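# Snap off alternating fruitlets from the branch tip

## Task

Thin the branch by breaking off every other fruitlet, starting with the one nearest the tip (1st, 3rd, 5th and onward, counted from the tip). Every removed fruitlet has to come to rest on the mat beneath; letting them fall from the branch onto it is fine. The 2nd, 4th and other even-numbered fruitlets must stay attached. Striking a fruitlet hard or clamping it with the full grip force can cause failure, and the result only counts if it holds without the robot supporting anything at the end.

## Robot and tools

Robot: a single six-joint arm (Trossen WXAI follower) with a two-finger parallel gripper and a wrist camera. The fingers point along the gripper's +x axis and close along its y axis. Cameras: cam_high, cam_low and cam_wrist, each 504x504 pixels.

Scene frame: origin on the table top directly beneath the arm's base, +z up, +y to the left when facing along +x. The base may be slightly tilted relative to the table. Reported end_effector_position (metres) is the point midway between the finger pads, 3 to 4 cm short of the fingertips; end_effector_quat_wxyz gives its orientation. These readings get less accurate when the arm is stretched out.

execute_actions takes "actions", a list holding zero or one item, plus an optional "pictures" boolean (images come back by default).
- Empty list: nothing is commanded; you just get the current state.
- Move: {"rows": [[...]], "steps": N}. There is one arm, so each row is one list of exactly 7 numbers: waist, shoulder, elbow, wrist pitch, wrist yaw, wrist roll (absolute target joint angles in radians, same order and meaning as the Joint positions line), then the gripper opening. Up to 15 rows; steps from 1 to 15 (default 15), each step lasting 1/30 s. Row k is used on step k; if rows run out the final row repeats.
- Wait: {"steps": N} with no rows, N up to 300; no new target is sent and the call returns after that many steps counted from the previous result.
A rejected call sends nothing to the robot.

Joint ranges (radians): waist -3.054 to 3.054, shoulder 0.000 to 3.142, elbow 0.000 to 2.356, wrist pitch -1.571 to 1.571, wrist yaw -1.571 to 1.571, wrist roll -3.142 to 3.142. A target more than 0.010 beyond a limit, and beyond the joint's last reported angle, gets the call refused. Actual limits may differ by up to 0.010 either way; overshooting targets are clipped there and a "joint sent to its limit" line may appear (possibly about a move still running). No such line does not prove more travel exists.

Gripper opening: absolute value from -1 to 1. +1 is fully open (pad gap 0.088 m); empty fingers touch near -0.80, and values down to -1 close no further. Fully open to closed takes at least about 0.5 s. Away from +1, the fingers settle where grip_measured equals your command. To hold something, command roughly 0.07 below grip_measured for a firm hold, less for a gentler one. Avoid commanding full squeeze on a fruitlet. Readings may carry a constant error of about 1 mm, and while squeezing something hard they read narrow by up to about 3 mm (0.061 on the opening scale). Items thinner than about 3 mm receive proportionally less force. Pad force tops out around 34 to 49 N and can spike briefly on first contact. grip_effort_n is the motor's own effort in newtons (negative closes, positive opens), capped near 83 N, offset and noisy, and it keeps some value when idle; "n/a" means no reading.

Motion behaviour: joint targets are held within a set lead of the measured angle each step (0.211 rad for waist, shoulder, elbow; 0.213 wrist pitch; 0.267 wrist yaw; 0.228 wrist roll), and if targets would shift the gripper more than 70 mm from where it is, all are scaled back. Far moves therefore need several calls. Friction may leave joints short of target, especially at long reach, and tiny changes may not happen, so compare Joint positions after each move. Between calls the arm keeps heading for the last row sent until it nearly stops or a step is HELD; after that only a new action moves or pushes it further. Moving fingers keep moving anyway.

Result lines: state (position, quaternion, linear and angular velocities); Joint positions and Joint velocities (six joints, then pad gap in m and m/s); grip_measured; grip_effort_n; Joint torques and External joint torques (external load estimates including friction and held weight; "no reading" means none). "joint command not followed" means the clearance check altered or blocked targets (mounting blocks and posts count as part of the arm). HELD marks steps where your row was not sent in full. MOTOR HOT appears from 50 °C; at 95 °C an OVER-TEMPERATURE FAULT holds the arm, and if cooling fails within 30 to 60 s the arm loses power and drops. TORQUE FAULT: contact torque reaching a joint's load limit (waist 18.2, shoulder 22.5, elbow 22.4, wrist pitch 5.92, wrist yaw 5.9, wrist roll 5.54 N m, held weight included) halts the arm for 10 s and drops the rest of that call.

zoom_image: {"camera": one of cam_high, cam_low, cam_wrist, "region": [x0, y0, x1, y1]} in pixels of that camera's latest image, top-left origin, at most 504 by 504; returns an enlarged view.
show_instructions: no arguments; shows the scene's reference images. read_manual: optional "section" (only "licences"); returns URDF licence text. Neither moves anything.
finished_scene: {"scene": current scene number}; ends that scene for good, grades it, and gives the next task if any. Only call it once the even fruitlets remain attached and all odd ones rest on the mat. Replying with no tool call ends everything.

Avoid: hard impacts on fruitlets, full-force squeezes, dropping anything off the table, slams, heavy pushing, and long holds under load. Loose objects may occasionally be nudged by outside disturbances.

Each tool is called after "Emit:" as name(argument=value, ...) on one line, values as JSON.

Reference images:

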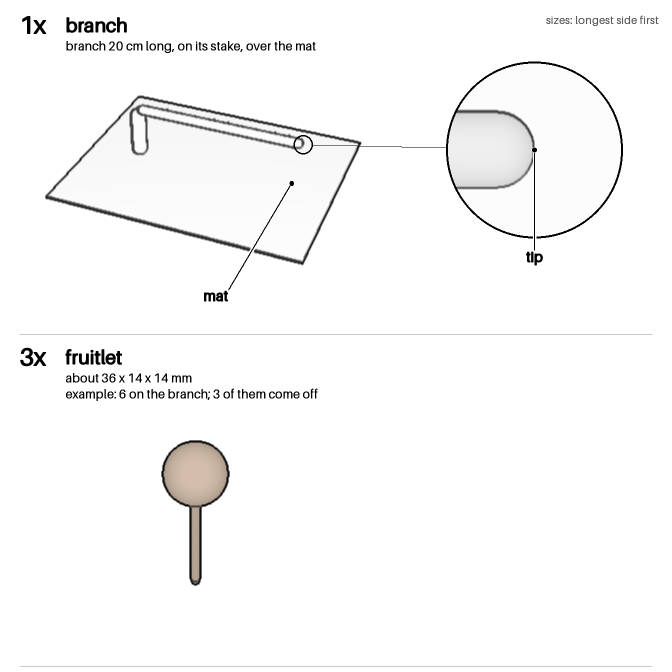

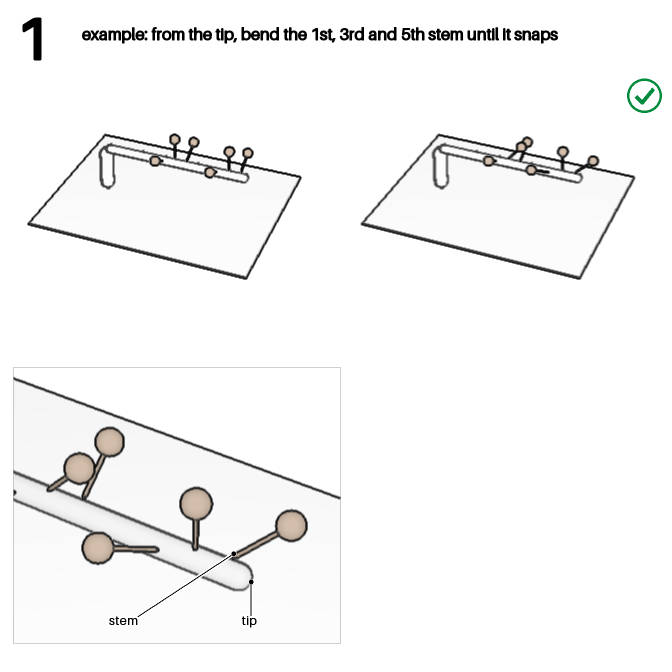

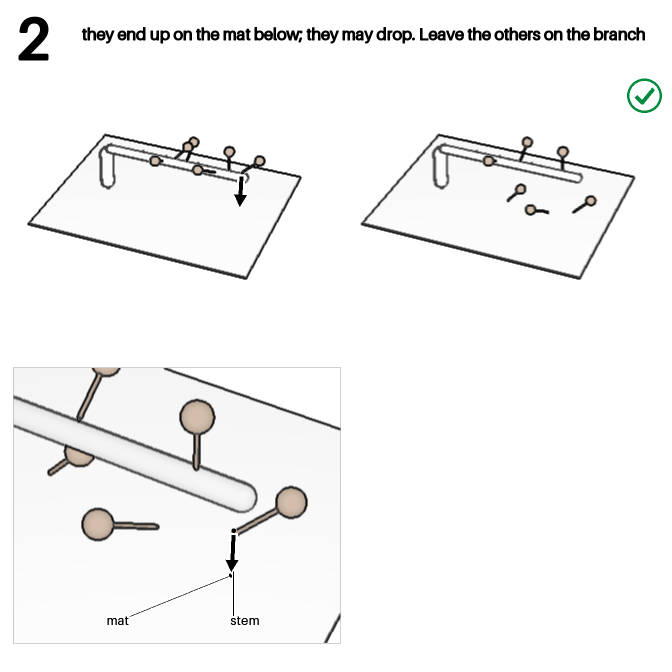

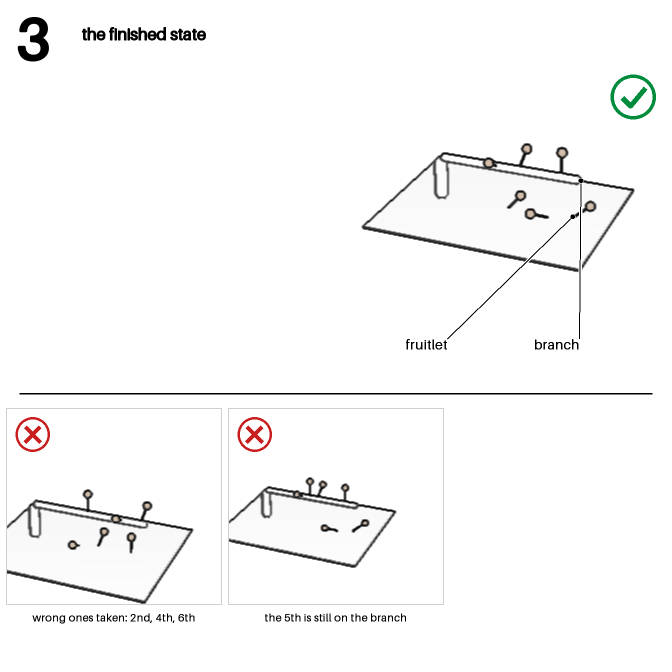

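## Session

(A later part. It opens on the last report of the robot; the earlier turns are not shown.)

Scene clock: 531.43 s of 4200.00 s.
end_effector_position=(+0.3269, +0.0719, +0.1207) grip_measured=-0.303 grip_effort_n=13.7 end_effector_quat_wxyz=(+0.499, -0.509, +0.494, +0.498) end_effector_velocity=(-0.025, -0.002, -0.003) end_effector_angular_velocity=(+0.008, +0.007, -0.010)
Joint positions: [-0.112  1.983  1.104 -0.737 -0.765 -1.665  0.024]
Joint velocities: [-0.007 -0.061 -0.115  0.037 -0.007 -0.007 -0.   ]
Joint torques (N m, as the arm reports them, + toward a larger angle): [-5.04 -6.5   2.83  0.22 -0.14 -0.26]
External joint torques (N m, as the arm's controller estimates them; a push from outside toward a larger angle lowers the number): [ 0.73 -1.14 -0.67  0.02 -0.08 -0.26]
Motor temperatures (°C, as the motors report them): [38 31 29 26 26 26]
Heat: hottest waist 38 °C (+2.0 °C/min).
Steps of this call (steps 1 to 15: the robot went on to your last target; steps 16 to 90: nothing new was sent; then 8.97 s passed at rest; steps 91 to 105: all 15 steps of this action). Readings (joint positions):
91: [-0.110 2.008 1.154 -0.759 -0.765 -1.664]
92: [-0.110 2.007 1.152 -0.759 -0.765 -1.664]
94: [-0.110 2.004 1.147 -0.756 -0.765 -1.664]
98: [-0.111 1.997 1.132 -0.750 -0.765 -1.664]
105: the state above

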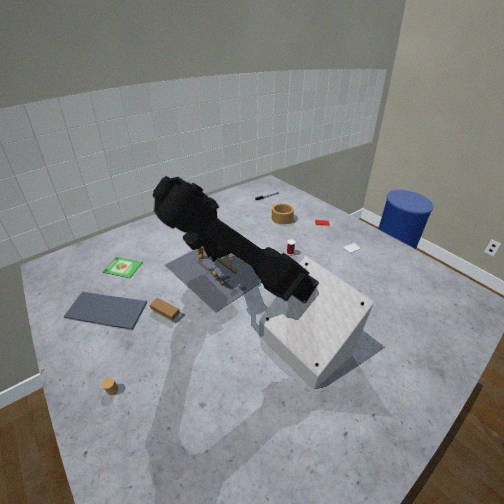

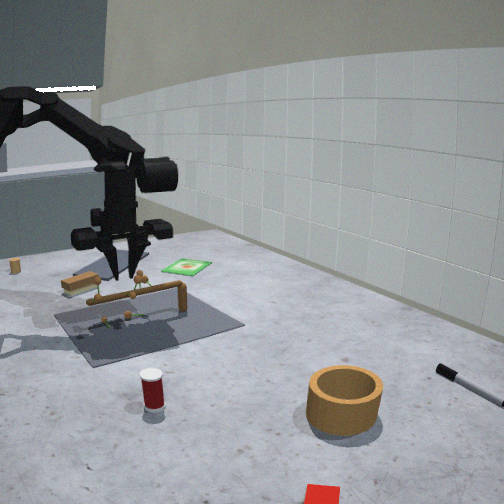

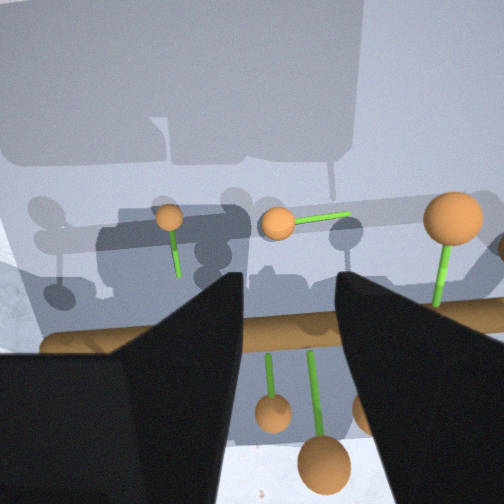

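Emit:
execute_actions(actions=[{"rows":[[-0.122,1.965,1.11,-0.77,-0.766,-1.682,-0.3],[-0.133,1.961,1.132,-0.81,-0.765,-1.696,-0.3],[-0.143,1.958,1.155,-0.85,-0.765,-1.71,-0.3],[-0.154,1.954,1.177,-0.89,-0.764,-1.724,-0.3],[-0.165,1.95,1.2,-0.93,-0.764,-1.738,-0.3],[-0.175,1.947,1.222,-0.97,-0.763,-1.751,-0.3],[-0.175,1.947,1.222,-0.97,-0.763,-1.751,-0.3],[-0.175,1.947,1.222,-0.97,-0.763,-1.751,-0.3],[-0.195,1.975,1.231,-0.969,-0.76,-1.778,-0.3],[-0.215,2.004,1.24,-0.968,-0.757,-1.805,-0.3],[-0.234,2.032,1.249,-0.967,-0.754,-1.832,-0.3],[-0.254,2.061,1.258,-0.966,-0.75,-1.858,-0.3],[-0.273,2.089,1.267,-0.965,-0.747,-1.885,-0.3],[-0.293,2.118,1.276,-0.964,-0.744,-1.912,-0.3]],"steps":15}], pictures=false)

Emit:
execute_actions(actions=[{"steps":20}])

Scene clock: 576.27 s of 4200.00 s.
end_effector_position=(+0.3394, +0.0442, +0.1630) grip_measured=-0.303 grip_effort_n=13.7 end_effector_quat_wxyz=(+0.501, -0.507, +0.493, +0.499) end_effector_velocity=(+0.005, -0.267, -0.010) end_effector_angular_velocity=(-0.017, +0.050, -0.224)
Joint positions: [-0.254  2.053  1.258 -0.956 -0.754 -1.858  0.024]
Joint velocities: [-0.51   0.672  0.134  0.007  0.125 -0.505 -0.   ]
Joint torques (N m, as the arm reports them, + toward a larger angle): [-4.7  -4.56  4.5  -0.23  0.02 -0.28]
External joint torques (N m, as the arm's controller estimates them; a push from outside toward a larger angle lowers the number): [ 0.85  1.5   0.68 -0.24  0.14 -0.25]
Motor temperatures (°C, as the motors report them): [38 33 29 26 26 26]
Heat: hottest waist 38 °C (+0.0 °C/min).
Steps of this call (steps 1 to 30: the robot went on to your last target; steps 31 to 90: nothing new was sent; then 41.33 s passed at rest; steps 91 to 105: all 15 steps of this action). Readings (joint positions):
91: [-0.113 1.977 1.094 -0.736 -0.765 -1.668]
92: [-0.115 1.977 1.099 -0.756 -0.765 -1.674]
94: [-0.126 1.977 1.121 -0.811 -0.765 -1.691]
98: [-0.161 1.964 1.186 -0.917 -0.765 -1.728]
105: the state above

Scene clock: 576.93 s of 4200.00 s.
end_effector_position=(+0.3378, +0.0243, +0.1613) grip_measured=-0.303 grip_effort_n=13.7 end_effector_quat_wxyz=(+0.502, -0.500, +0.499, +0.499) end_effector_velocity=(-0.003, +0.003, +0.002) end_effector_angular_velocity=(+0.011, +0.008, -0.006)
Joint positions: [-0.292  2.106  1.268 -0.962 -0.745 -1.906  0.024]
Joint velocities: [-0.002 -0.007 -0.002 -0.022 -0.007 -0.007  0.   ]
Joint torques (N m, as the arm reports them, + toward a larger angle): [-5.22 -4.28  4.98 -0.07 -0.03 -0.26]
External joint torques (N m, as the arm's controller estimates them; a push from outside toward a larger angle lowers the number): [ 0.91  1.4   1.03 -0.25  0.03 -0.26]
Motor temperatures (°C, as the motors report them): [38 32 29 26 26 26]
Heat: hottest waist 38 °C (+0.0 °C/min).
Steps of this call (steps 1 to 20: the robot went on to your last target). Readings (joint positions):
1: [-0.269 2.072 1.260 -0.956 -0.749 -1.871]
2: [-0.281 2.087 1.260 -0.959 -0.746 -1.881]
4: [-0.291 2.103 1.260 -0.962 -0.745 -1.892]
8: [-0.292 2.106 1.266 -0.962 -0.745 -1.902]
20: the state above

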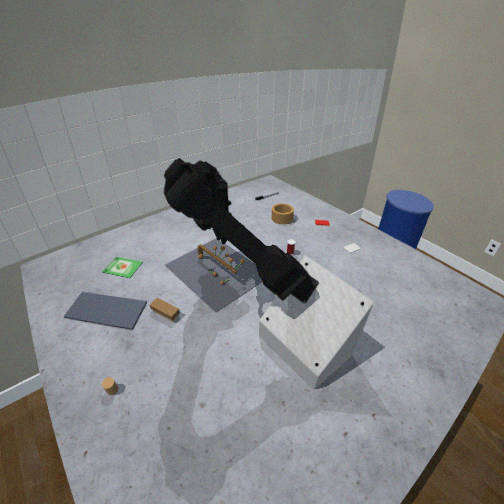

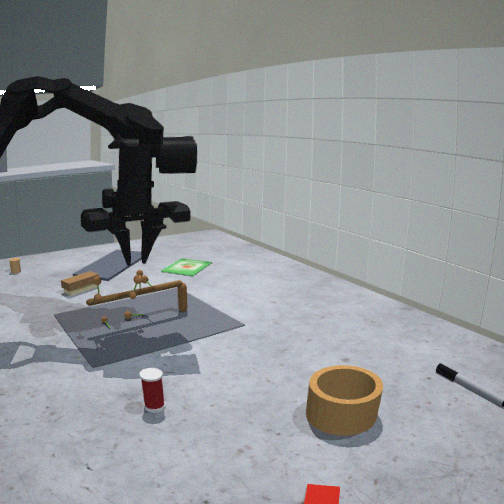

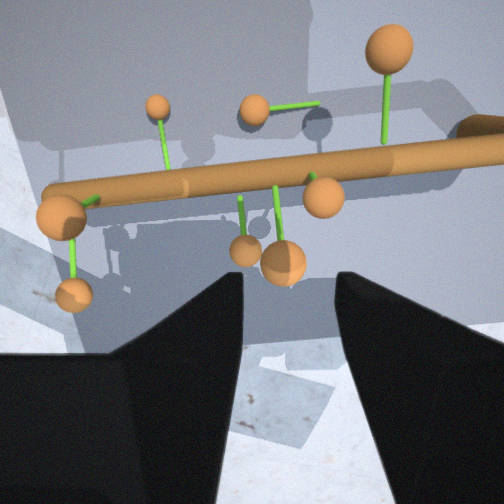

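Emit:
execute_actions(actions=[{"rows":[[-0.286,2.12,1.267,-0.946,-0.745,-1.903,-0.3],[-0.28,2.123,1.257,-0.929,-0.746,-1.894,-0.3],[-0.273,2.125,1.248,-0.911,-0.747,-1.885,-0.3],[-0.267,2.127,1.239,-0.893,-0.748,-1.877,-0.3],[-0.26,2.13,1.229,-0.876,-0.748,-1.868,-0.3],[-0.254,2.132,1.22,-0.858,-0.749,-1.859,-0.3]],"steps":12}])

Scene clock: 593.93 s of 4200.00 s.
end_effector_position=(+0.3394, +0.0222, +0.1428) grip_measured=-0.303 grip_effort_n=13.7 end_effector_quat_wxyz=(+0.497, -0.507, +0.496, +0.500) end_effector_velocity=(+0.003, -0.003, -0.004) end_effector_angular_velocity=(-0.002, -0.030, +0.008)
Joint positions: [-0.256  2.122  1.229 -0.867 -0.745 -1.868  0.024]
Joint velocities: [ 0.002 -0.002 -0.027  0.066 -0.007  0.022  0.   ]
Joint torques (N m, as the arm reports them, + toward a larger angle): [-5.08 -4.56  3.24  0.25 -0.21  0.22]
External joint torques (N m, as the arm's controller estimates them; a push from outside toward a larger angle lowers the number): [ 1.23  1.39 -0.73  0.02 -0.15  0.21]
Motor temperatures (°C, as the motors report them): [38 32 30 25 26 26]
Heat: hottest waist 38 °C (+0.0 °C/min).
Steps of this call (steps 1 to 15: the robot went on to your last target; steps 16 to 90: nothing new was sent; then 13.60 s passed at rest; steps 91 to 102: all 12 steps of this action). Readings (joint positions):
91: [-0.292 2.107 1.268 -0.962 -0.745 -1.906]
92: [-0.291 2.108 1.268 -0.956 -0.745 -1.906]
94: [-0.286 2.110 1.264 -0.929 -0.745 -1.900]
98: [-0.264 2.117 1.241 -0.882 -0.745 -1.876]
102: the state above

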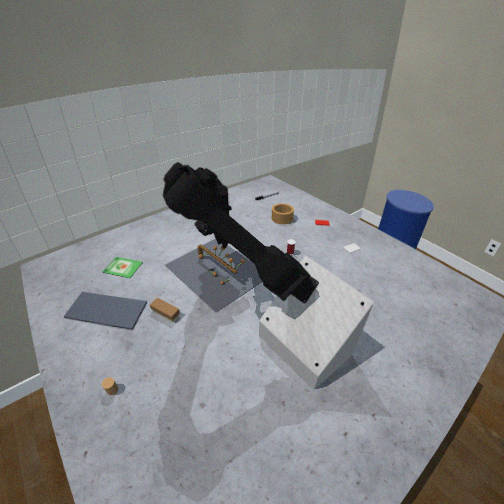

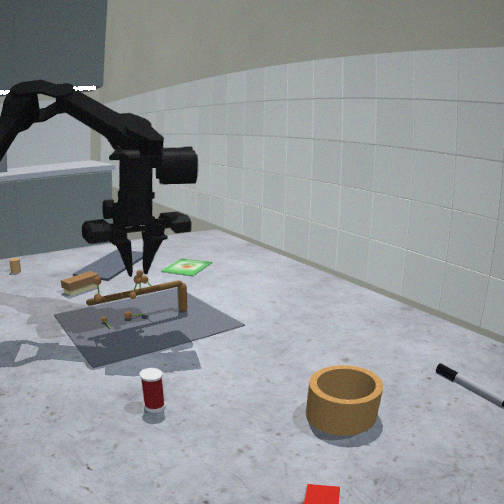

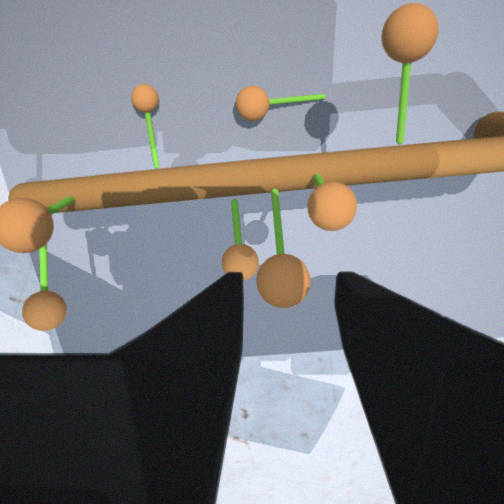

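Emit:
execute_actions(actions=[{"rows":[[-0.247,2.134,1.21,-0.84,-0.75,-1.85,-0.3],[-0.247,2.134,1.21,-0.84,-0.75,-1.85,-0.3],[-0.241,2.137,1.2,-0.822,-0.751,-1.841,-0.3],[-0.241,2.137,1.2,-0.822,-0.751,-1.841,-0.3],[-0.234,2.139,1.19,-0.805,-0.752,-1.832,-0.3],[-0.234,2.139,1.19,-0.805,-0.752,-1.832,-0.3],[-0.2274,2.141,1.18,-0.787,-0.753,-1.8235,-0.3]],"steps":15}])

Scene clock: 602.50 s of 4200.00 s.
end_effector_position=(+0.3375, +0.0213, +0.1279) grip_measured=-0.303 grip_effort_n=13.7 end_effector_quat_wxyz=(+0.497, -0.508, +0.496, +0.499) end_effector_velocity=(+0.005, +0.003, +0.002) end_effector_angular_velocity=(+0.016, -0.026, +0.024)
Joint positions: [-0.23   2.13   1.189 -0.791 -0.749 -1.831  0.024]
Joint velocities: [-0.002 -0.007 -0.002  0.022 -0.022 -0.007  0.   ]
Joint torques (N m, as the arm reports them, + toward a larger angle): [-4.97 -4.41  3.01  0.22 -0.2   0.23]
External joint torques (N m, as the arm's controller estimates them; a push from outside toward a larger angle lowers the number): [ 1.14  1.34 -0.62  0.03 -0.15  0.23]
Motor temperatures (°C, as the motors report them): [38 31 30 25 26 26]
Heat: hottest waist 38 °C (+0.0 °C/min).
Steps of this call (steps 1 to 15: the robot went on to your last target; steps 16 to 90: nothing new was sent; then 5.07 s passed at rest; steps 91 to 105: all 15 steps of this action). Readings (joint positions):
91: [-0.256 2.122 1.226 -0.856 -0.746 -1.863]
92: [-0.255 2.122 1.224 -0.851 -0.746 -1.861]
94: [-0.251 2.123 1.217 -0.838 -0.747 -1.855]
98: [-0.238 2.127 1.199 -0.808 -0.748 -1.839]
105: the state above

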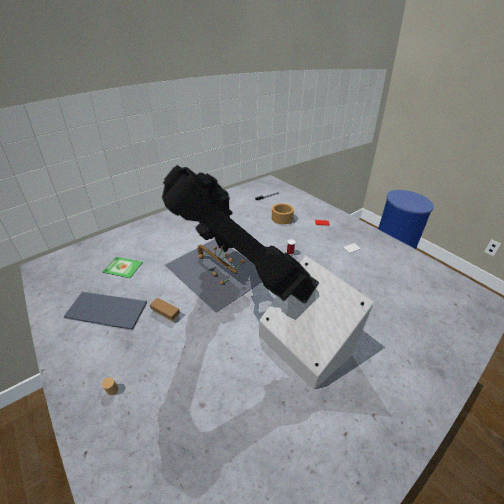

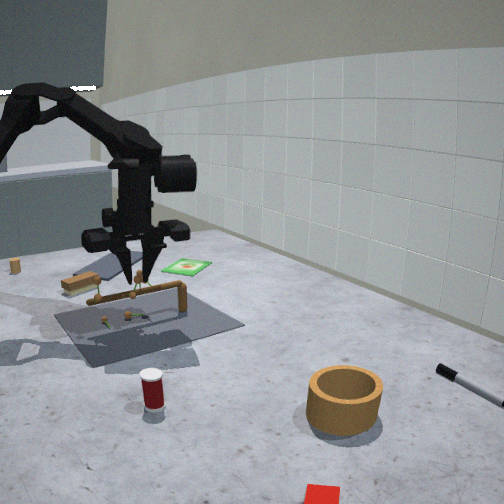

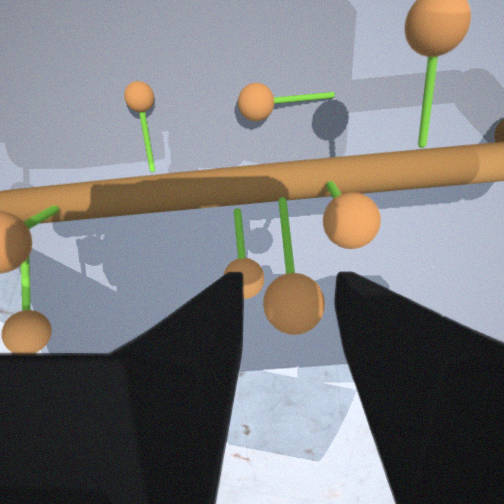

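Emit:
execute_actions(actions=[{"rows":[[-0.232,2.12,1.18,-0.789,-0.753,-1.835,-0.3],[-0.232,2.117,1.175,-0.788,-0.753,-1.835,-0.3],[-0.233,2.114,1.17,-0.786,-0.753,-1.836,-0.3],[-0.233,2.111,1.165,-0.785,-0.753,-1.836,-0.3],[-0.233,2.108,1.161,-0.783,-0.753,-1.837,-0.3],[-0.234,2.105,1.156,-0.782,-0.753,-1.837,-0.3],[-0.234,2.102,1.151,-0.78,-0.753,-1.838,-0.3],[-0.234,2.099,1.146,-0.779,-0.753,-1.838,-0.3],[-0.235,2.096,1.142,-0.777,-0.753,-1.839,-0.3],[-0.235,2.093,1.137,-0.776,-0.753,-1.839,-0.3],[-0.235,2.09,1.132,-0.774,-0.753,-1.84,-0.3],[-0.236,2.088,1.128,-0.773,-0.753,-1.84,-0.3],[-0.236,2.085,1.123,-0.771,-0.753,-1.841,-0.3],[-0.236,2.082,1.118,-0.77,-0.753,-1.841,-0.3],[-0.237,2.079,1.113,-0.768,-0.753,-1.842,-0.3]],"steps":15}], pictures=false)

Emit:
execute_actions(actions=[{"rows":[[-0.237,2.076,1.109,-0.767,-0.753,-1.842,-0.3],[-0.237,2.073,1.104,-0.765,-0.753,-1.843,-0.3],[-0.238,2.07,1.099,-0.763,-0.753,-1.843,-0.3],[-0.238,2.067,1.094,-0.762,-0.753,-1.844,-0.3],[-0.238,2.064,1.09,-0.76,-0.753,-1.844,-0.3],[-0.239,2.061,1.085,-0.758,-0.753,-1.845,-0.3],[-0.239,2.058,1.08,-0.757,-0.753,-1.845,-0.3],[-0.239,2.056,1.075,-0.755,-0.753,-1.846,-0.3],[-0.24,2.053,1.07,-0.753,-0.753,-1.846,-0.3],[-0.24,2.05,1.066,-0.752,-0.753,-1.847,-0.3]],"steps":12}])

Scene clock: 634.23 s of 4200.00 s.
end_effector_position=(+0.3262, +0.0224, +0.1279) grip_measured=-0.303 grip_effort_n=13.7 end_effector_quat_wxyz=(+0.498, -0.507, +0.496, +0.499) end_effector_velocity=(-0.031, +0.002, +0.002) end_effector_angular_velocity=(+0.010, -0.005, -0.005)
Joint positions: [-0.234  2.097  1.134 -0.774 -0.75  -1.834  0.024]
Joint velocities: [-0.022 -0.09  -0.144  0.037 -0.007 -0.022  0.   ]
Joint torques (N m, as the arm reports them, + toward a larger angle): [-5.16 -6.48  2.97  0.21 -0.18 -0.27]
External joint torques (N m, as the arm's controller estimates them; a push from outside toward a larger angle lowers the number): [ 0.88 -1.02 -0.61  0.01 -0.13 -0.27]
Motor temperatures (°C, as the motors report them): [38 31 29 26 26 26]
Heat: hottest waist 38 °C (+0.0 °C/min).
Steps of this call (steps 1 to 15: the robot went on to your last target; steps 16 to 90: nothing new was sent; then 28.23 s passed at rest; steps 91 to 105: all 15 steps of this action). Readings (joint positions):
91: [-0.230 2.130 1.188 -0.789 -0.749 -1.830]
92: [-0.230 2.130 1.187 -0.789 -0.750 -1.830]
94: [-0.230 2.129 1.182 -0.788 -0.750 -1.830]
98: [-0.231 2.120 1.165 -0.785 -0.750 -1.830]
105: the state above

Scene clock: 634.63 s of 4200.00 s.
end_effector_position=(+0.3146, +0.0236, +0.1271) grip_measured=-0.303 grip_effort_n=13.7 end_effector_quat_wxyz=(+0.498, -0.507, +0.496, +0.499) end_effector_velocity=(-0.020, +0.005, -0.001) end_effector_angular_velocity=(+0.026, +0.008, -0.001)
Joint positions: [-0.237  2.064  1.08  -0.757 -0.75  -1.84   0.024]
Joint velocities: [-0.007 -0.046 -0.081  0.007 -0.022 -0.022 -0.   ]
Joint torques (N m, as the arm reports them, + toward a larger angle): [-5.   -6.24  2.95  0.23 -0.18 -0.26]
External joint torques (N m, as the arm's controller estimates them; a push from outside toward a larger angle lowers the number): [ 0.75 -0.95 -0.75 -0.02 -0.12 -0.26]
Motor temperatures (°C, as the motors report them): [38 31 29 26 26 26]
Heat: hottest waist 38 °C (+0.0 °C/min).
Steps of this call (steps 1 to 12: all 12 steps of this action). Readings (joint positions):
1: [-0.234 2.095 1.130 -0.773 -0.750 -1.835]
2: [-0.234 2.092 1.125 -0.771 -0.750 -1.835]
4: [-0.235 2.086 1.115 -0.768 -0.750 -1.836]
8: [-0.236 2.074 1.096 -0.761 -0.750 -1.838]
12: the state above

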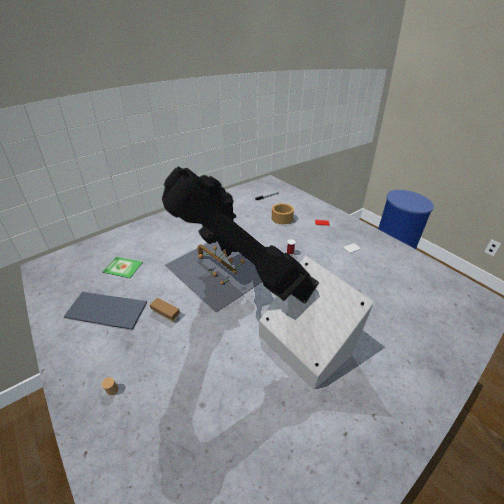

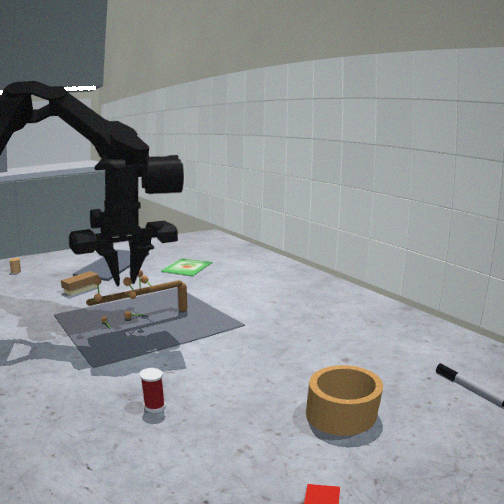

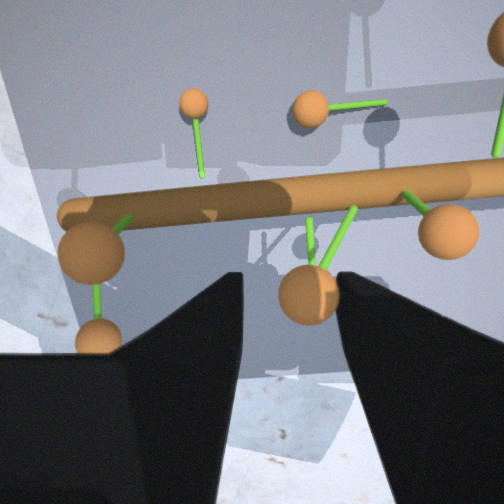

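Emit:
execute_actions(actions=[{"rows":[[-0.24,2.047,1.062,-0.751,-0.753,-1.846,-0.3],[-0.239,2.045,1.059,-0.75,-0.753,-1.846,-0.3],[-0.239,2.042,1.056,-0.748,-0.753,-1.845,-0.3],[-0.239,2.04,1.053,-0.747,-0.753,-1.845,-0.3],[-0.238,2.037,1.05,-0.746,-0.753,-1.844,-0.3],[-0.238,2.035,1.046,-0.745,-0.753,-1.844,-0.3],[-0.238,2.032,1.043,-0.744,-0.753,-1.844,-0.3],[-0.238,2.03,1.04,-0.743,-0.753,-1.843,-0.3],[-0.237,2.027,1.037,-0.742,-0.753,-1.843,-0.3],[-0.237,2.025,1.033,-0.74,-0.753,-1.843,-0.3],[-0.237,2.022,1.03,-0.739,-0.753,-1.842,-0.3],[-0.237,2.02,1.027,-0.738,-0.753,-1.842,-0.3],[-0.236,2.017,1.023,-0.736,-0.753,-1.841,-0.3],[-0.236,2.015,1.02,-0.735,-0.753,-1.841,-0.3]],"steps":15}])

Scene clock: 650.00 s of 4200.00 s.
end_effector_position=(+0.3061, +0.0262, +0.1276) grip_measured=-0.303 grip_effort_n=13.7 end_effector_quat_wxyz=(+0.498, -0.510, +0.493, +0.499) end_effector_velocity=(-0.015, +0.006, +0.001) end_effector_angular_velocity=(+0.006, -0.009, +0.011)
Joint positions: [-0.237  2.03   1.035 -0.739 -0.75  -1.841  0.024]
Joint velocities: [-0.002 -0.061 -0.076  0.022 -0.007 -0.007 -0.   ]
Joint torques (N m, as the arm reports them, + toward a larger angle): [-4.55 -6.06  2.92  0.2  -0.16 -0.05]
External joint torques (N m, as the arm's controller estimates them; a push from outside toward a larger angle lowers the number): [ 1.01 -1.02 -0.7  -0.04 -0.11 -0.06]
Motor temperatures (°C, as the motors report them): [39 32 29 26 26 26]
Heat: hottest waist 39 °C (+1.0 °C/min).
Steps of this call (steps 1 to 15: the robot went on to your last target; steps 16 to 90: nothing new was sent; then 11.87 s passed at rest; steps 91 to 105: all 15 steps of this action). Readings (joint positions):
91: [-0.237 2.060 1.073 -0.753 -0.750 -1.841]
92: [-0.237 2.059 1.072 -0.753 -0.750 -1.841]
94: [-0.237 2.056 1.068 -0.751 -0.750 -1.841]
98: [-0.237 2.047 1.057 -0.747 -0.750 -1.841]
105: the state above

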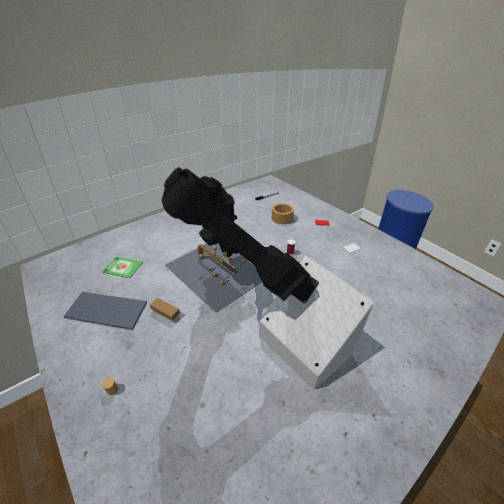

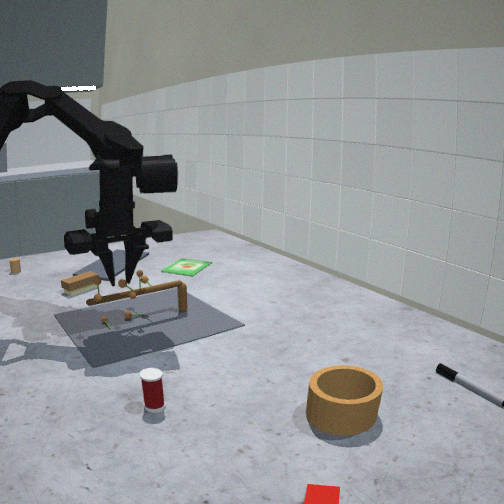

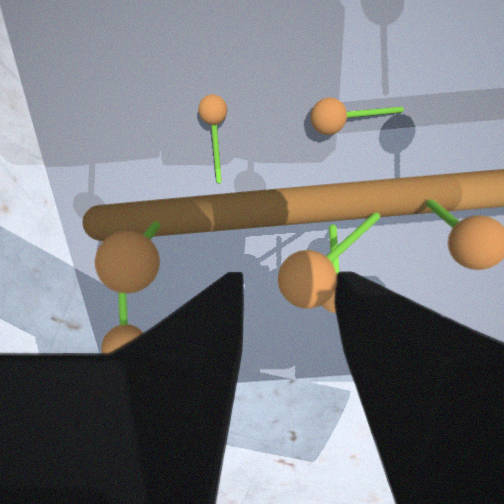

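Emit:
execute_actions(actions=[])

Scene clock: 658.60 s of 4200.00 s.
end_effector_position=(+0.3045, +0.0265, +0.1274) grip_measured=-0.303 grip_effort_n=13.7 end_effector_quat_wxyz=(+0.498, -0.509, +0.494, +0.499) end_effector_velocity=(-0.002, +0.002, -0.000) end_effector_angular_velocity=(+0.008, +0.005, +0.019)
Joint positions: [-0.237  2.025  1.028 -0.737 -0.75  -1.841  0.024]
Joint velocities: [ 0.002 -0.002 -0.002 -0.007 -0.007 -0.022  0.   ]
Joint torques (N m, as the arm reports them, + toward a larger angle): [-4.52 -6.09  2.89  0.23 -0.16 -0.02]
External joint torques (N m, as the arm's controller estimates them; a push from outside toward a larger angle lowers the number): [ 0.98 -1.06 -0.65  0.02 -0.1  -0.02]
Motor temperatures (°C, as the motors report them): [38 32 29 26 26 26]
Heat: hottest waist 38 °C (+0.0 °C/min).
Steps of this call (steps 1 to 15: the robot went on to your last target; steps 16 to 90: nothing new was sent; then 5.60 s passed at rest). Readings (joint positions):
1: [-0.237 2.028 1.033 -0.739 -0.750 -1.841]
2: [-0.237 2.027 1.032 -0.738 -0.750 -1.841]
4: [-0.237 2.026 1.030 -0.737 -0.750 -1.841]
8: [-0.237 2.026 1.028 -0.737 -0.750 -1.841]
90: the state above
The arm was judged still, so your last target was given up. Only a new action makes it travel on or press farther. Fingers that are still opening or closing keep moving.

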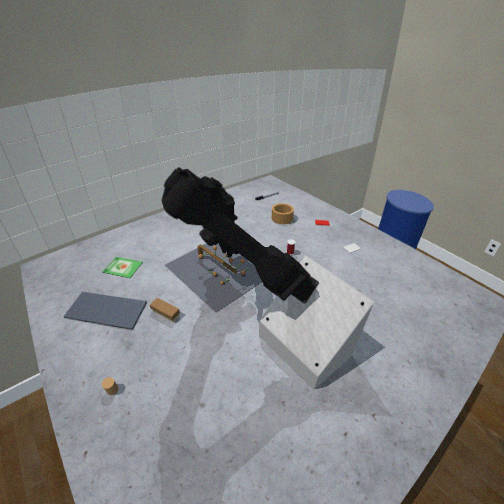

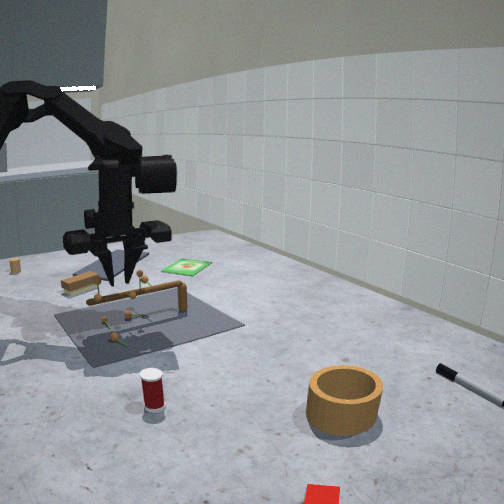

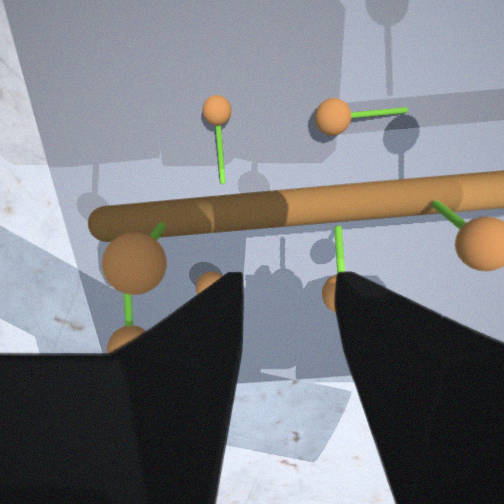

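Emit:
execute_actions(actions=[{"rows":[[-0.244,2.013,1.031,-0.756,-0.753,-1.852,-0.33],[-0.253,2.011,1.043,-0.777,-0.752,-1.864,-0.36],[-0.261,2.009,1.054,-0.798,-0.751,-1.875,-0.38],[-0.27,2.007,1.066,-0.82,-0.75,-1.887,-0.38],[-0.278,2.006,1.077,-0.841,-0.75,-1.898,-0.38],[-0.278,2.006,1.077,-0.841,-0.75,-1.898,-0.38],[-0.278,2.006,1.077,-0.841,-0.75,-1.898,-0.38],[-0.295,2.0,1.048,-0.836,-0.744,-1.919,-0.38],[-0.312,1.994,1.018,-0.83,-0.739,-1.94,-0.38],[-0.329,1.988,0.989,-0.825,-0.733,-1.961,-0.38],[-0.347,1.982,0.959,-0.82,-0.727,-1.982,-0.38],[-0.364,1.977,0.93,-0.815,-0.722,-2.003,-0.38],[-0.381,1.971,0.9,-0.81,-0.716,-2.024,-0.38]],"steps":15}], pictures=false)

Emit:
execute_actions(actions=[{"steps":15}])

Scene clock: 692.60 s of 4200.00 s.
end_effector_position=(+0.2683, +0.0052, +0.1460) grip_measured=-0.376 grip_effort_n=-16.5 end_effector_quat_wxyz=(+0.503, -0.499, +0.501, +0.497) end_effector_velocity=(-0.169, -0.073, -0.025) end_effector_angular_velocity=(+0.058, +0.184, -0.246)
Joint positions: [-0.362  1.986  0.942 -0.818 -0.724 -1.99   0.021]
Joint velocities: [-0.295 -0.002 -0.486 -0.022  0.11  -0.3   -0.001]
Joint torques (N m, as the arm reports them, + toward a larger angle): [-3.65 -5.78  3.91  0.36 -0.07 -0.26]
External joint torques (N m, as the arm's controller estimates them; a push from outside toward a larger angle lowers the number): [ 0.61 -0.85 -0.53 -0.03  0.1  -0.25]
Motor temperatures (°C, as the motors report them): [38 32 29 26 26 26]
Heat: hottest waist 38 °C (+0.0 °C/min).
Steps of this call (steps 1 to 90: nothing new was sent; then 30.50 s passed at rest; steps 91 to 105: all 15 steps of this action). Readings (joint positions):
91: [-0.238 2.025 1.028 -0.738 -0.750 -1.841]
92: [-0.239 2.025 1.029 -0.746 -0.750 -1.843]
94: [-0.247 2.023 1.036 -0.777 -0.750 -1.858]
98: [-0.272 2.017 1.056 -0.817 -0.750 -1.887]
105: the state above

Scene clock: 693.10 s of 4200.00 s.
end_effector_position=(+0.2585, +0.0017, +0.1445) grip_measured=-0.377 grip_effort_n=-16.5 end_effector_quat_wxyz=(+0.502, -0.497, +0.502, +0.499) end_effector_velocity=(+0.000, +0.001, +0.002) end_effector_angular_velocity=(+0.007, -0.007, +0.000)
Joint positions: [-0.379  1.981  0.908 -0.812 -0.72  -2.018  0.021]
Joint velocities: [-0.007 -0.002  0.002 -0.007 -0.007 -0.007 -0.   ]
Joint torques (N m, as the arm reports them, + toward a larger angle): [-4.17 -5.32  3.06  0.19  0.06 -0.26]
External joint torques (N m, as the arm's controller estimates them; a push from outside toward a larger angle lowers the number): [ 0.67 -1.   -0.67  0.02  0.12 -0.26]
Motor temperatures (°C, as the motors report them): [38 32 29 26 26 26]
Heat: hottest waist 38 °C (+0.0 °C/min).
Steps of this call (steps 1 to 15: the robot went on to your last target). Readings (joint positions):
1: [-0.369 1.986 0.929 -0.818 -0.721 -1.998]
2: [-0.374 1.986 0.921 -0.817 -0.720 -2.003]
4: [-0.376 1.984 0.914 -0.814 -0.720 -2.010]
8: [-0.377 1.981 0.911 -0.813 -0.720 -2.016]
15: the state above

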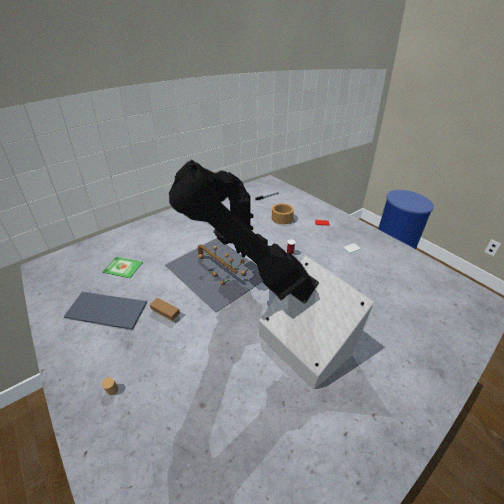

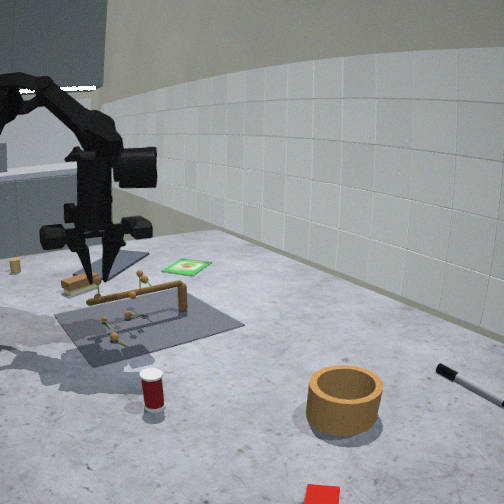

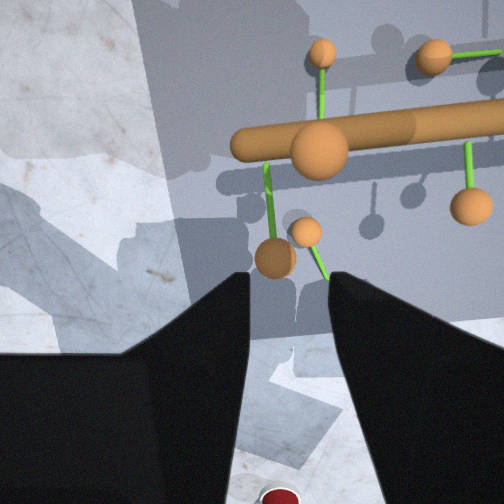

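Emit:
execute_actions(actions=[{"rows":[[-0.373,1.98,0.897,-0.796,-0.718,-2.014,-0.38],[-0.365,1.983,0.89,-0.78,-0.72,-2.004,-0.38],[-0.358,1.985,0.884,-0.765,-0.722,-1.995,-0.38],[-0.35,1.987,0.877,-0.75,-0.724,-1.985,-0.38],[-0.342,1.989,0.87,-0.733,-0.726,-1.975,-0.38],[-0.335,1.992,0.863,-0.716,-0.728,-1.965,-0.38],[-0.327,1.994,0.856,-0.7,-0.73,-1.955,-0.38],[-0.319,1.996,0.849,-0.683,-0.732,-1.945,-0.38],[-0.312,1.998,0.842,-0.666,-0.734,-1.935,-0.38],[-0.304,2.001,0.834,-0.649,-0.737,-1.925,-0.38],[-0.296,2.003,0.827,-0.632,-0.739,-1.915,-0.38],[-0.2885,2.005,0.82,-0.616,-0.741,-1.905,-0.38]],"steps":15}], pictures=false)

Emit:
execute_actions(actions=[{"steps":8}])

Scene clock: 711.50 s of 4200.00 s.
end_effector_position=(+0.2585, +0.0049, +0.1157) grip_measured=-0.377 grip_effort_n=-16.5 end_effector_quat_wxyz=(+0.497, -0.507, +0.497, +0.499) end_effector_velocity=(-0.011, +0.003, -0.032) end_effector_angular_velocity=(+0.010, +0.012, -0.009)
Joint positions: [-0.297  1.994  0.833 -0.636 -0.735 -1.921  0.021]
Joint velocities: [ 0.076  0.027 -0.095  0.168 -0.022  0.095 -0.   ]
Joint torques (N m, as the arm reports them, + toward a larger angle): [-3.99 -3.47  2.98  0.27 -0.2   0.2 ]
External joint torques (N m, as the arm's controller estimates them; a push from outside toward a larger angle lowers the number): [ 1.09  1.09 -0.55  0.02 -0.15  0.2 ]
Motor temperatures (°C, as the motors report them): [38 32 29 26 26 26]
Heat: hottest waist 38 °C (+0.0 °C/min).
Steps of this call (steps 1 to 15: the robot went on to your last target; steps 16 to 90: nothing new was sent; then 14.90 s passed at rest; steps 91 to 105: all 15 steps of this action). Readings (joint positions):
91: [-0.379 1.981 0.907 -0.809 -0.719 -2.018]
92: [-0.378 1.981 0.905 -0.802 -0.719 -2.018]
94: [-0.371 1.981 0.898 -0.782 -0.719 -2.010]
98: [-0.343 1.981 0.875 -0.727 -0.723 -1.976]
105: the state above

Scene clock: 711.77 s of 4200.00 s.
end_effector_position=(+0.2591, +0.0048, +0.1139) grip_measured=-0.377 grip_effort_n=-16.5 end_effector_quat_wxyz=(+0.498, -0.508, +0.496, +0.498) end_effector_velocity=(-0.003, -0.001, -0.002) end_effector_angular_velocity=(-0.006, +0.006, -0.007)
Joint positions: [-0.292  1.995  0.828 -0.62  -0.737 -1.912  0.021]
Joint velocities: [ 0.002 -0.002 -0.012  0.007  0.007  0.007 -0.   ]
Joint torques (N m, as the arm reports them, + toward a larger angle): [-3.81 -3.33  2.72  0.24 -0.18  0.22]
External joint torques (N m, as the arm's controller estimates them; a push from outside toward a larger angle lowers the number): [ 1.03  0.97 -0.52  0.04 -0.14  0.22]
Motor temperatures (°C, as the motors report them): [38 32 29 26 26 26]
Heat: hottest waist 38 °C (+0.0 °C/min).
Steps of this call (steps 1 to 8: the robot went on to your last target). Readings (joint positions):
1: [-0.295 1.995 0.831 -0.631 -0.735 -1.919]
2: [-0.293 1.995 0.830 -0.628 -0.736 -1.917]
4: [-0.293 1.995 0.829 -0.623 -0.737 -1.914]
8: the state above

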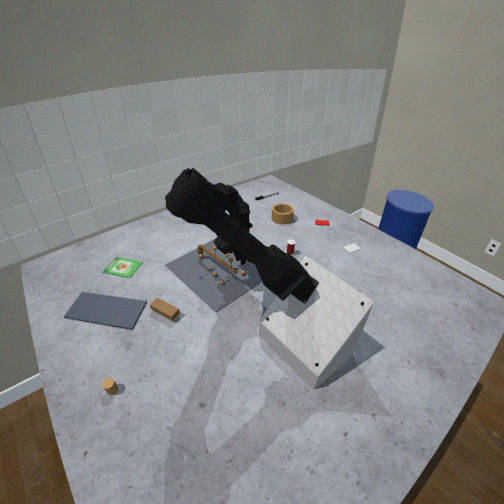

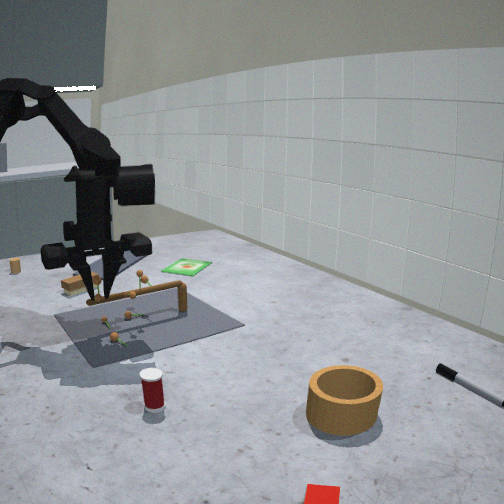

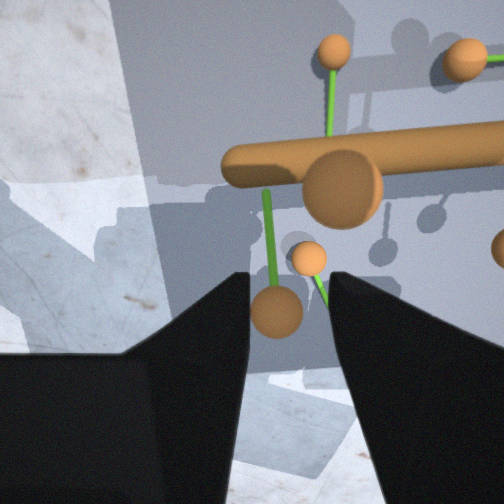

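Emit:
execute_actions(actions=[{"rows":[[-0.287,2.007,0.835,-0.617,-0.741,-1.903,-0.38],[-0.285,2.009,0.839,-0.617,-0.741,-1.901,-0.38],[-0.284,2.011,0.843,-0.618,-0.742,-1.899,-0.38],[-0.282,2.013,0.847,-0.618,-0.742,-1.896,-0.38],[-0.28,2.015,0.851,-0.619,-0.742,-1.894,-0.38],[-0.279,2.016,0.855,-0.62,-0.743,-1.892,-0.38],[-0.277,2.018,0.859,-0.62,-0.743,-1.89,-0.38],[-0.275,2.02,0.863,-0.621,-0.743,-1.888,-0.38],[-0.274,2.022,0.867,-0.621,-0.744,-1.886,-0.38],[-0.272,2.024,0.871,-0.622,-0.744,-1.883,-0.38],[-0.271,2.026,0.875,-0.623,-0.744,-1.881,-0.38],[-0.269,2.028,0.879,-0.623,-0.745,-1.879,-0.38],[-0.267,2.03,0.883,-0.624,-0.745,-1.877,-0.38],[-0.266,2.032,0.887,-0.624,-0.745,-1.875,-0.38],[-0.264,2.034,0.891,-0.625,-0.746,-1.873,-0.38]],"steps":15}], pictures=false)

Emit:
execute_actions(actions=[{"rows":[[-0.262,2.036,0.895,-0.626,-0.746,-1.87,-0.38],[-0.261,2.038,0.899,-0.626,-0.746,-1.868,-0.38],[-0.259,2.04,0.903,-0.627,-0.747,-1.866,-0.38],[-0.258,2.041,0.907,-0.627,-0.747,-1.864,-0.38],[-0.256,2.043,0.911,-0.628,-0.747,-1.862,-0.38],[-0.254,2.045,0.915,-0.629,-0.748,-1.86,-0.38],[-0.253,2.047,0.919,-0.629,-0.748,-1.857,-0.38],[-0.251,2.049,0.923,-0.63,-0.748,-1.855,-0.38],[-0.25,2.051,0.927,-0.63,-0.749,-1.853,-0.38],[-0.248,2.053,0.931,-0.631,-0.749,-1.851,-0.38],[-0.246,2.055,0.935,-0.632,-0.749,-1.849,-0.38],[-0.245,2.057,0.939,-0.632,-0.75,-1.847,-0.38],[-0.243,2.059,0.943,-0.633,-0.75,-1.844,-0.38],[-0.242,2.06,0.947,-0.633,-0.75,-1.842,-0.38],[-0.24,2.062,0.95,-0.634,-0.751,-1.84,-0.38]],"steps":15}])

Scene clock: 733.20 s of 4200.00 s.
end_effector_position=(+0.2714, +0.0069, +0.1123) grip_measured=-0.377 grip_effort_n=-16.5 end_effector_quat_wxyz=(+0.497, -0.509, +0.495, +0.498) end_effector_velocity=(+0.027, +0.006, -0.004) end_effector_angular_velocity=(+0.000, +0.008, +0.004)
Joint positions: [-0.272  2.019  0.872 -0.621 -0.741 -1.885  0.021]
Joint velocities: [ 0.046  0.056  0.11  -0.022 -0.007  0.051 -0.   ]
Joint torques (N m, as the arm reports them, + toward a larger angle): [-3.91 -3.48  4.28 -0.05 -0.19  0.22]
External joint torques (N m, as the arm's controller estimates them; a push from outside toward a larger angle lowers the number): [ 1.12  1.12  0.98 -0.25 -0.14  0.22]
Motor temperatures (°C, as the motors report them): [37 31 29 26 26 26]
Heat: hottest waist 37 °C (-1.0 °C/min).
Steps of this call (steps 1 to 30: the robot went on to your last target; steps 31 to 90: nothing new was sent; then 17.93 s passed at rest; steps 91 to 105: all 15 steps of this action). Readings (joint positions):
91: [-0.291 1.995 0.827 -0.618 -0.737 -1.911]
92: [-0.291 1.996 0.827 -0.618 -0.737 -1.910]
94: [-0.289 1.999 0.830 -0.618 -0.738 -1.907]
98: [-0.282 2.006 0.844 -0.618 -0.739 -1.900]
105: the state above

Scene clock: 733.70 s of 4200.00 s.
end_effector_position=(+0.2870, +0.0107, +0.1107) grip_measured=-0.377 grip_effort_n=-16.5 end_effector_quat_wxyz=(+0.498, -0.509, +0.495, +0.498) end_effector_velocity=(+0.033, +0.009, +0.001) end_effector_angular_velocity=(+0.012, -0.017, -0.004)
Joint positions: [-0.247  2.047  0.932 -0.63  -0.746 -1.852  0.021]
Joint velocities: [ 0.037  0.046  0.12  -0.022 -0.022  0.066 -0.   ]
Joint torques (N m, as the arm reports them, + toward a larger angle): [-4.21 -3.67  4.19 -0.08 -0.17  0.22]
External joint torques (N m, as the arm's controller estimates them; a push from outside toward a larger angle lowers the number): [ 1.07  1.12  1.01 -0.24 -0.12  0.22]
Motor temperatures (°C, as the motors report them): [37 31 29 26 26 26]
Heat: hottest waist 37 °C (-1.0 °C/min).
Steps of this call (steps 1 to 15: all 15 steps of this action). Readings (joint positions):
1: [-0.270 2.021 0.877 -0.622 -0.741 -1.883]
2: [-0.268 2.023 0.880 -0.623 -0.742 -1.880]
4: [-0.265 2.026 0.888 -0.624 -0.743 -1.876]
8: [-0.258 2.034 0.904 -0.627 -0.744 -1.867]
15: the state above

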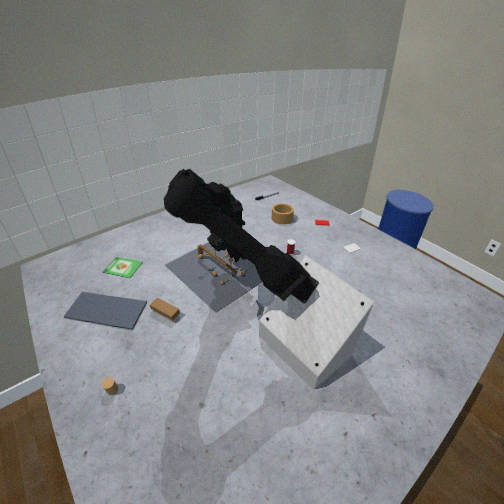

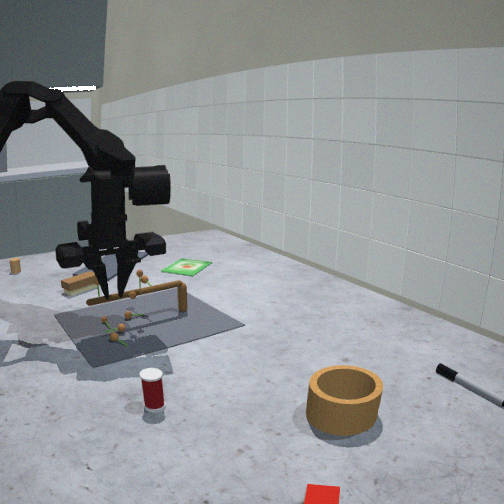

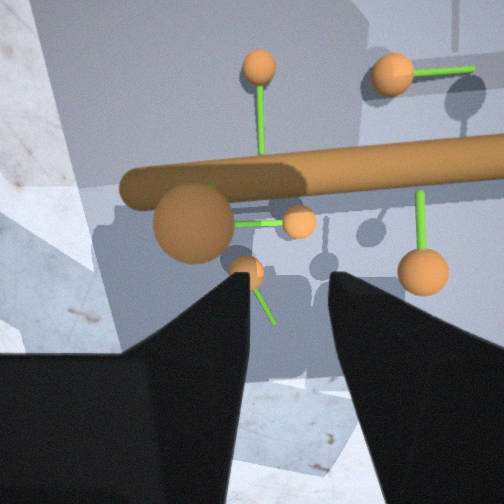

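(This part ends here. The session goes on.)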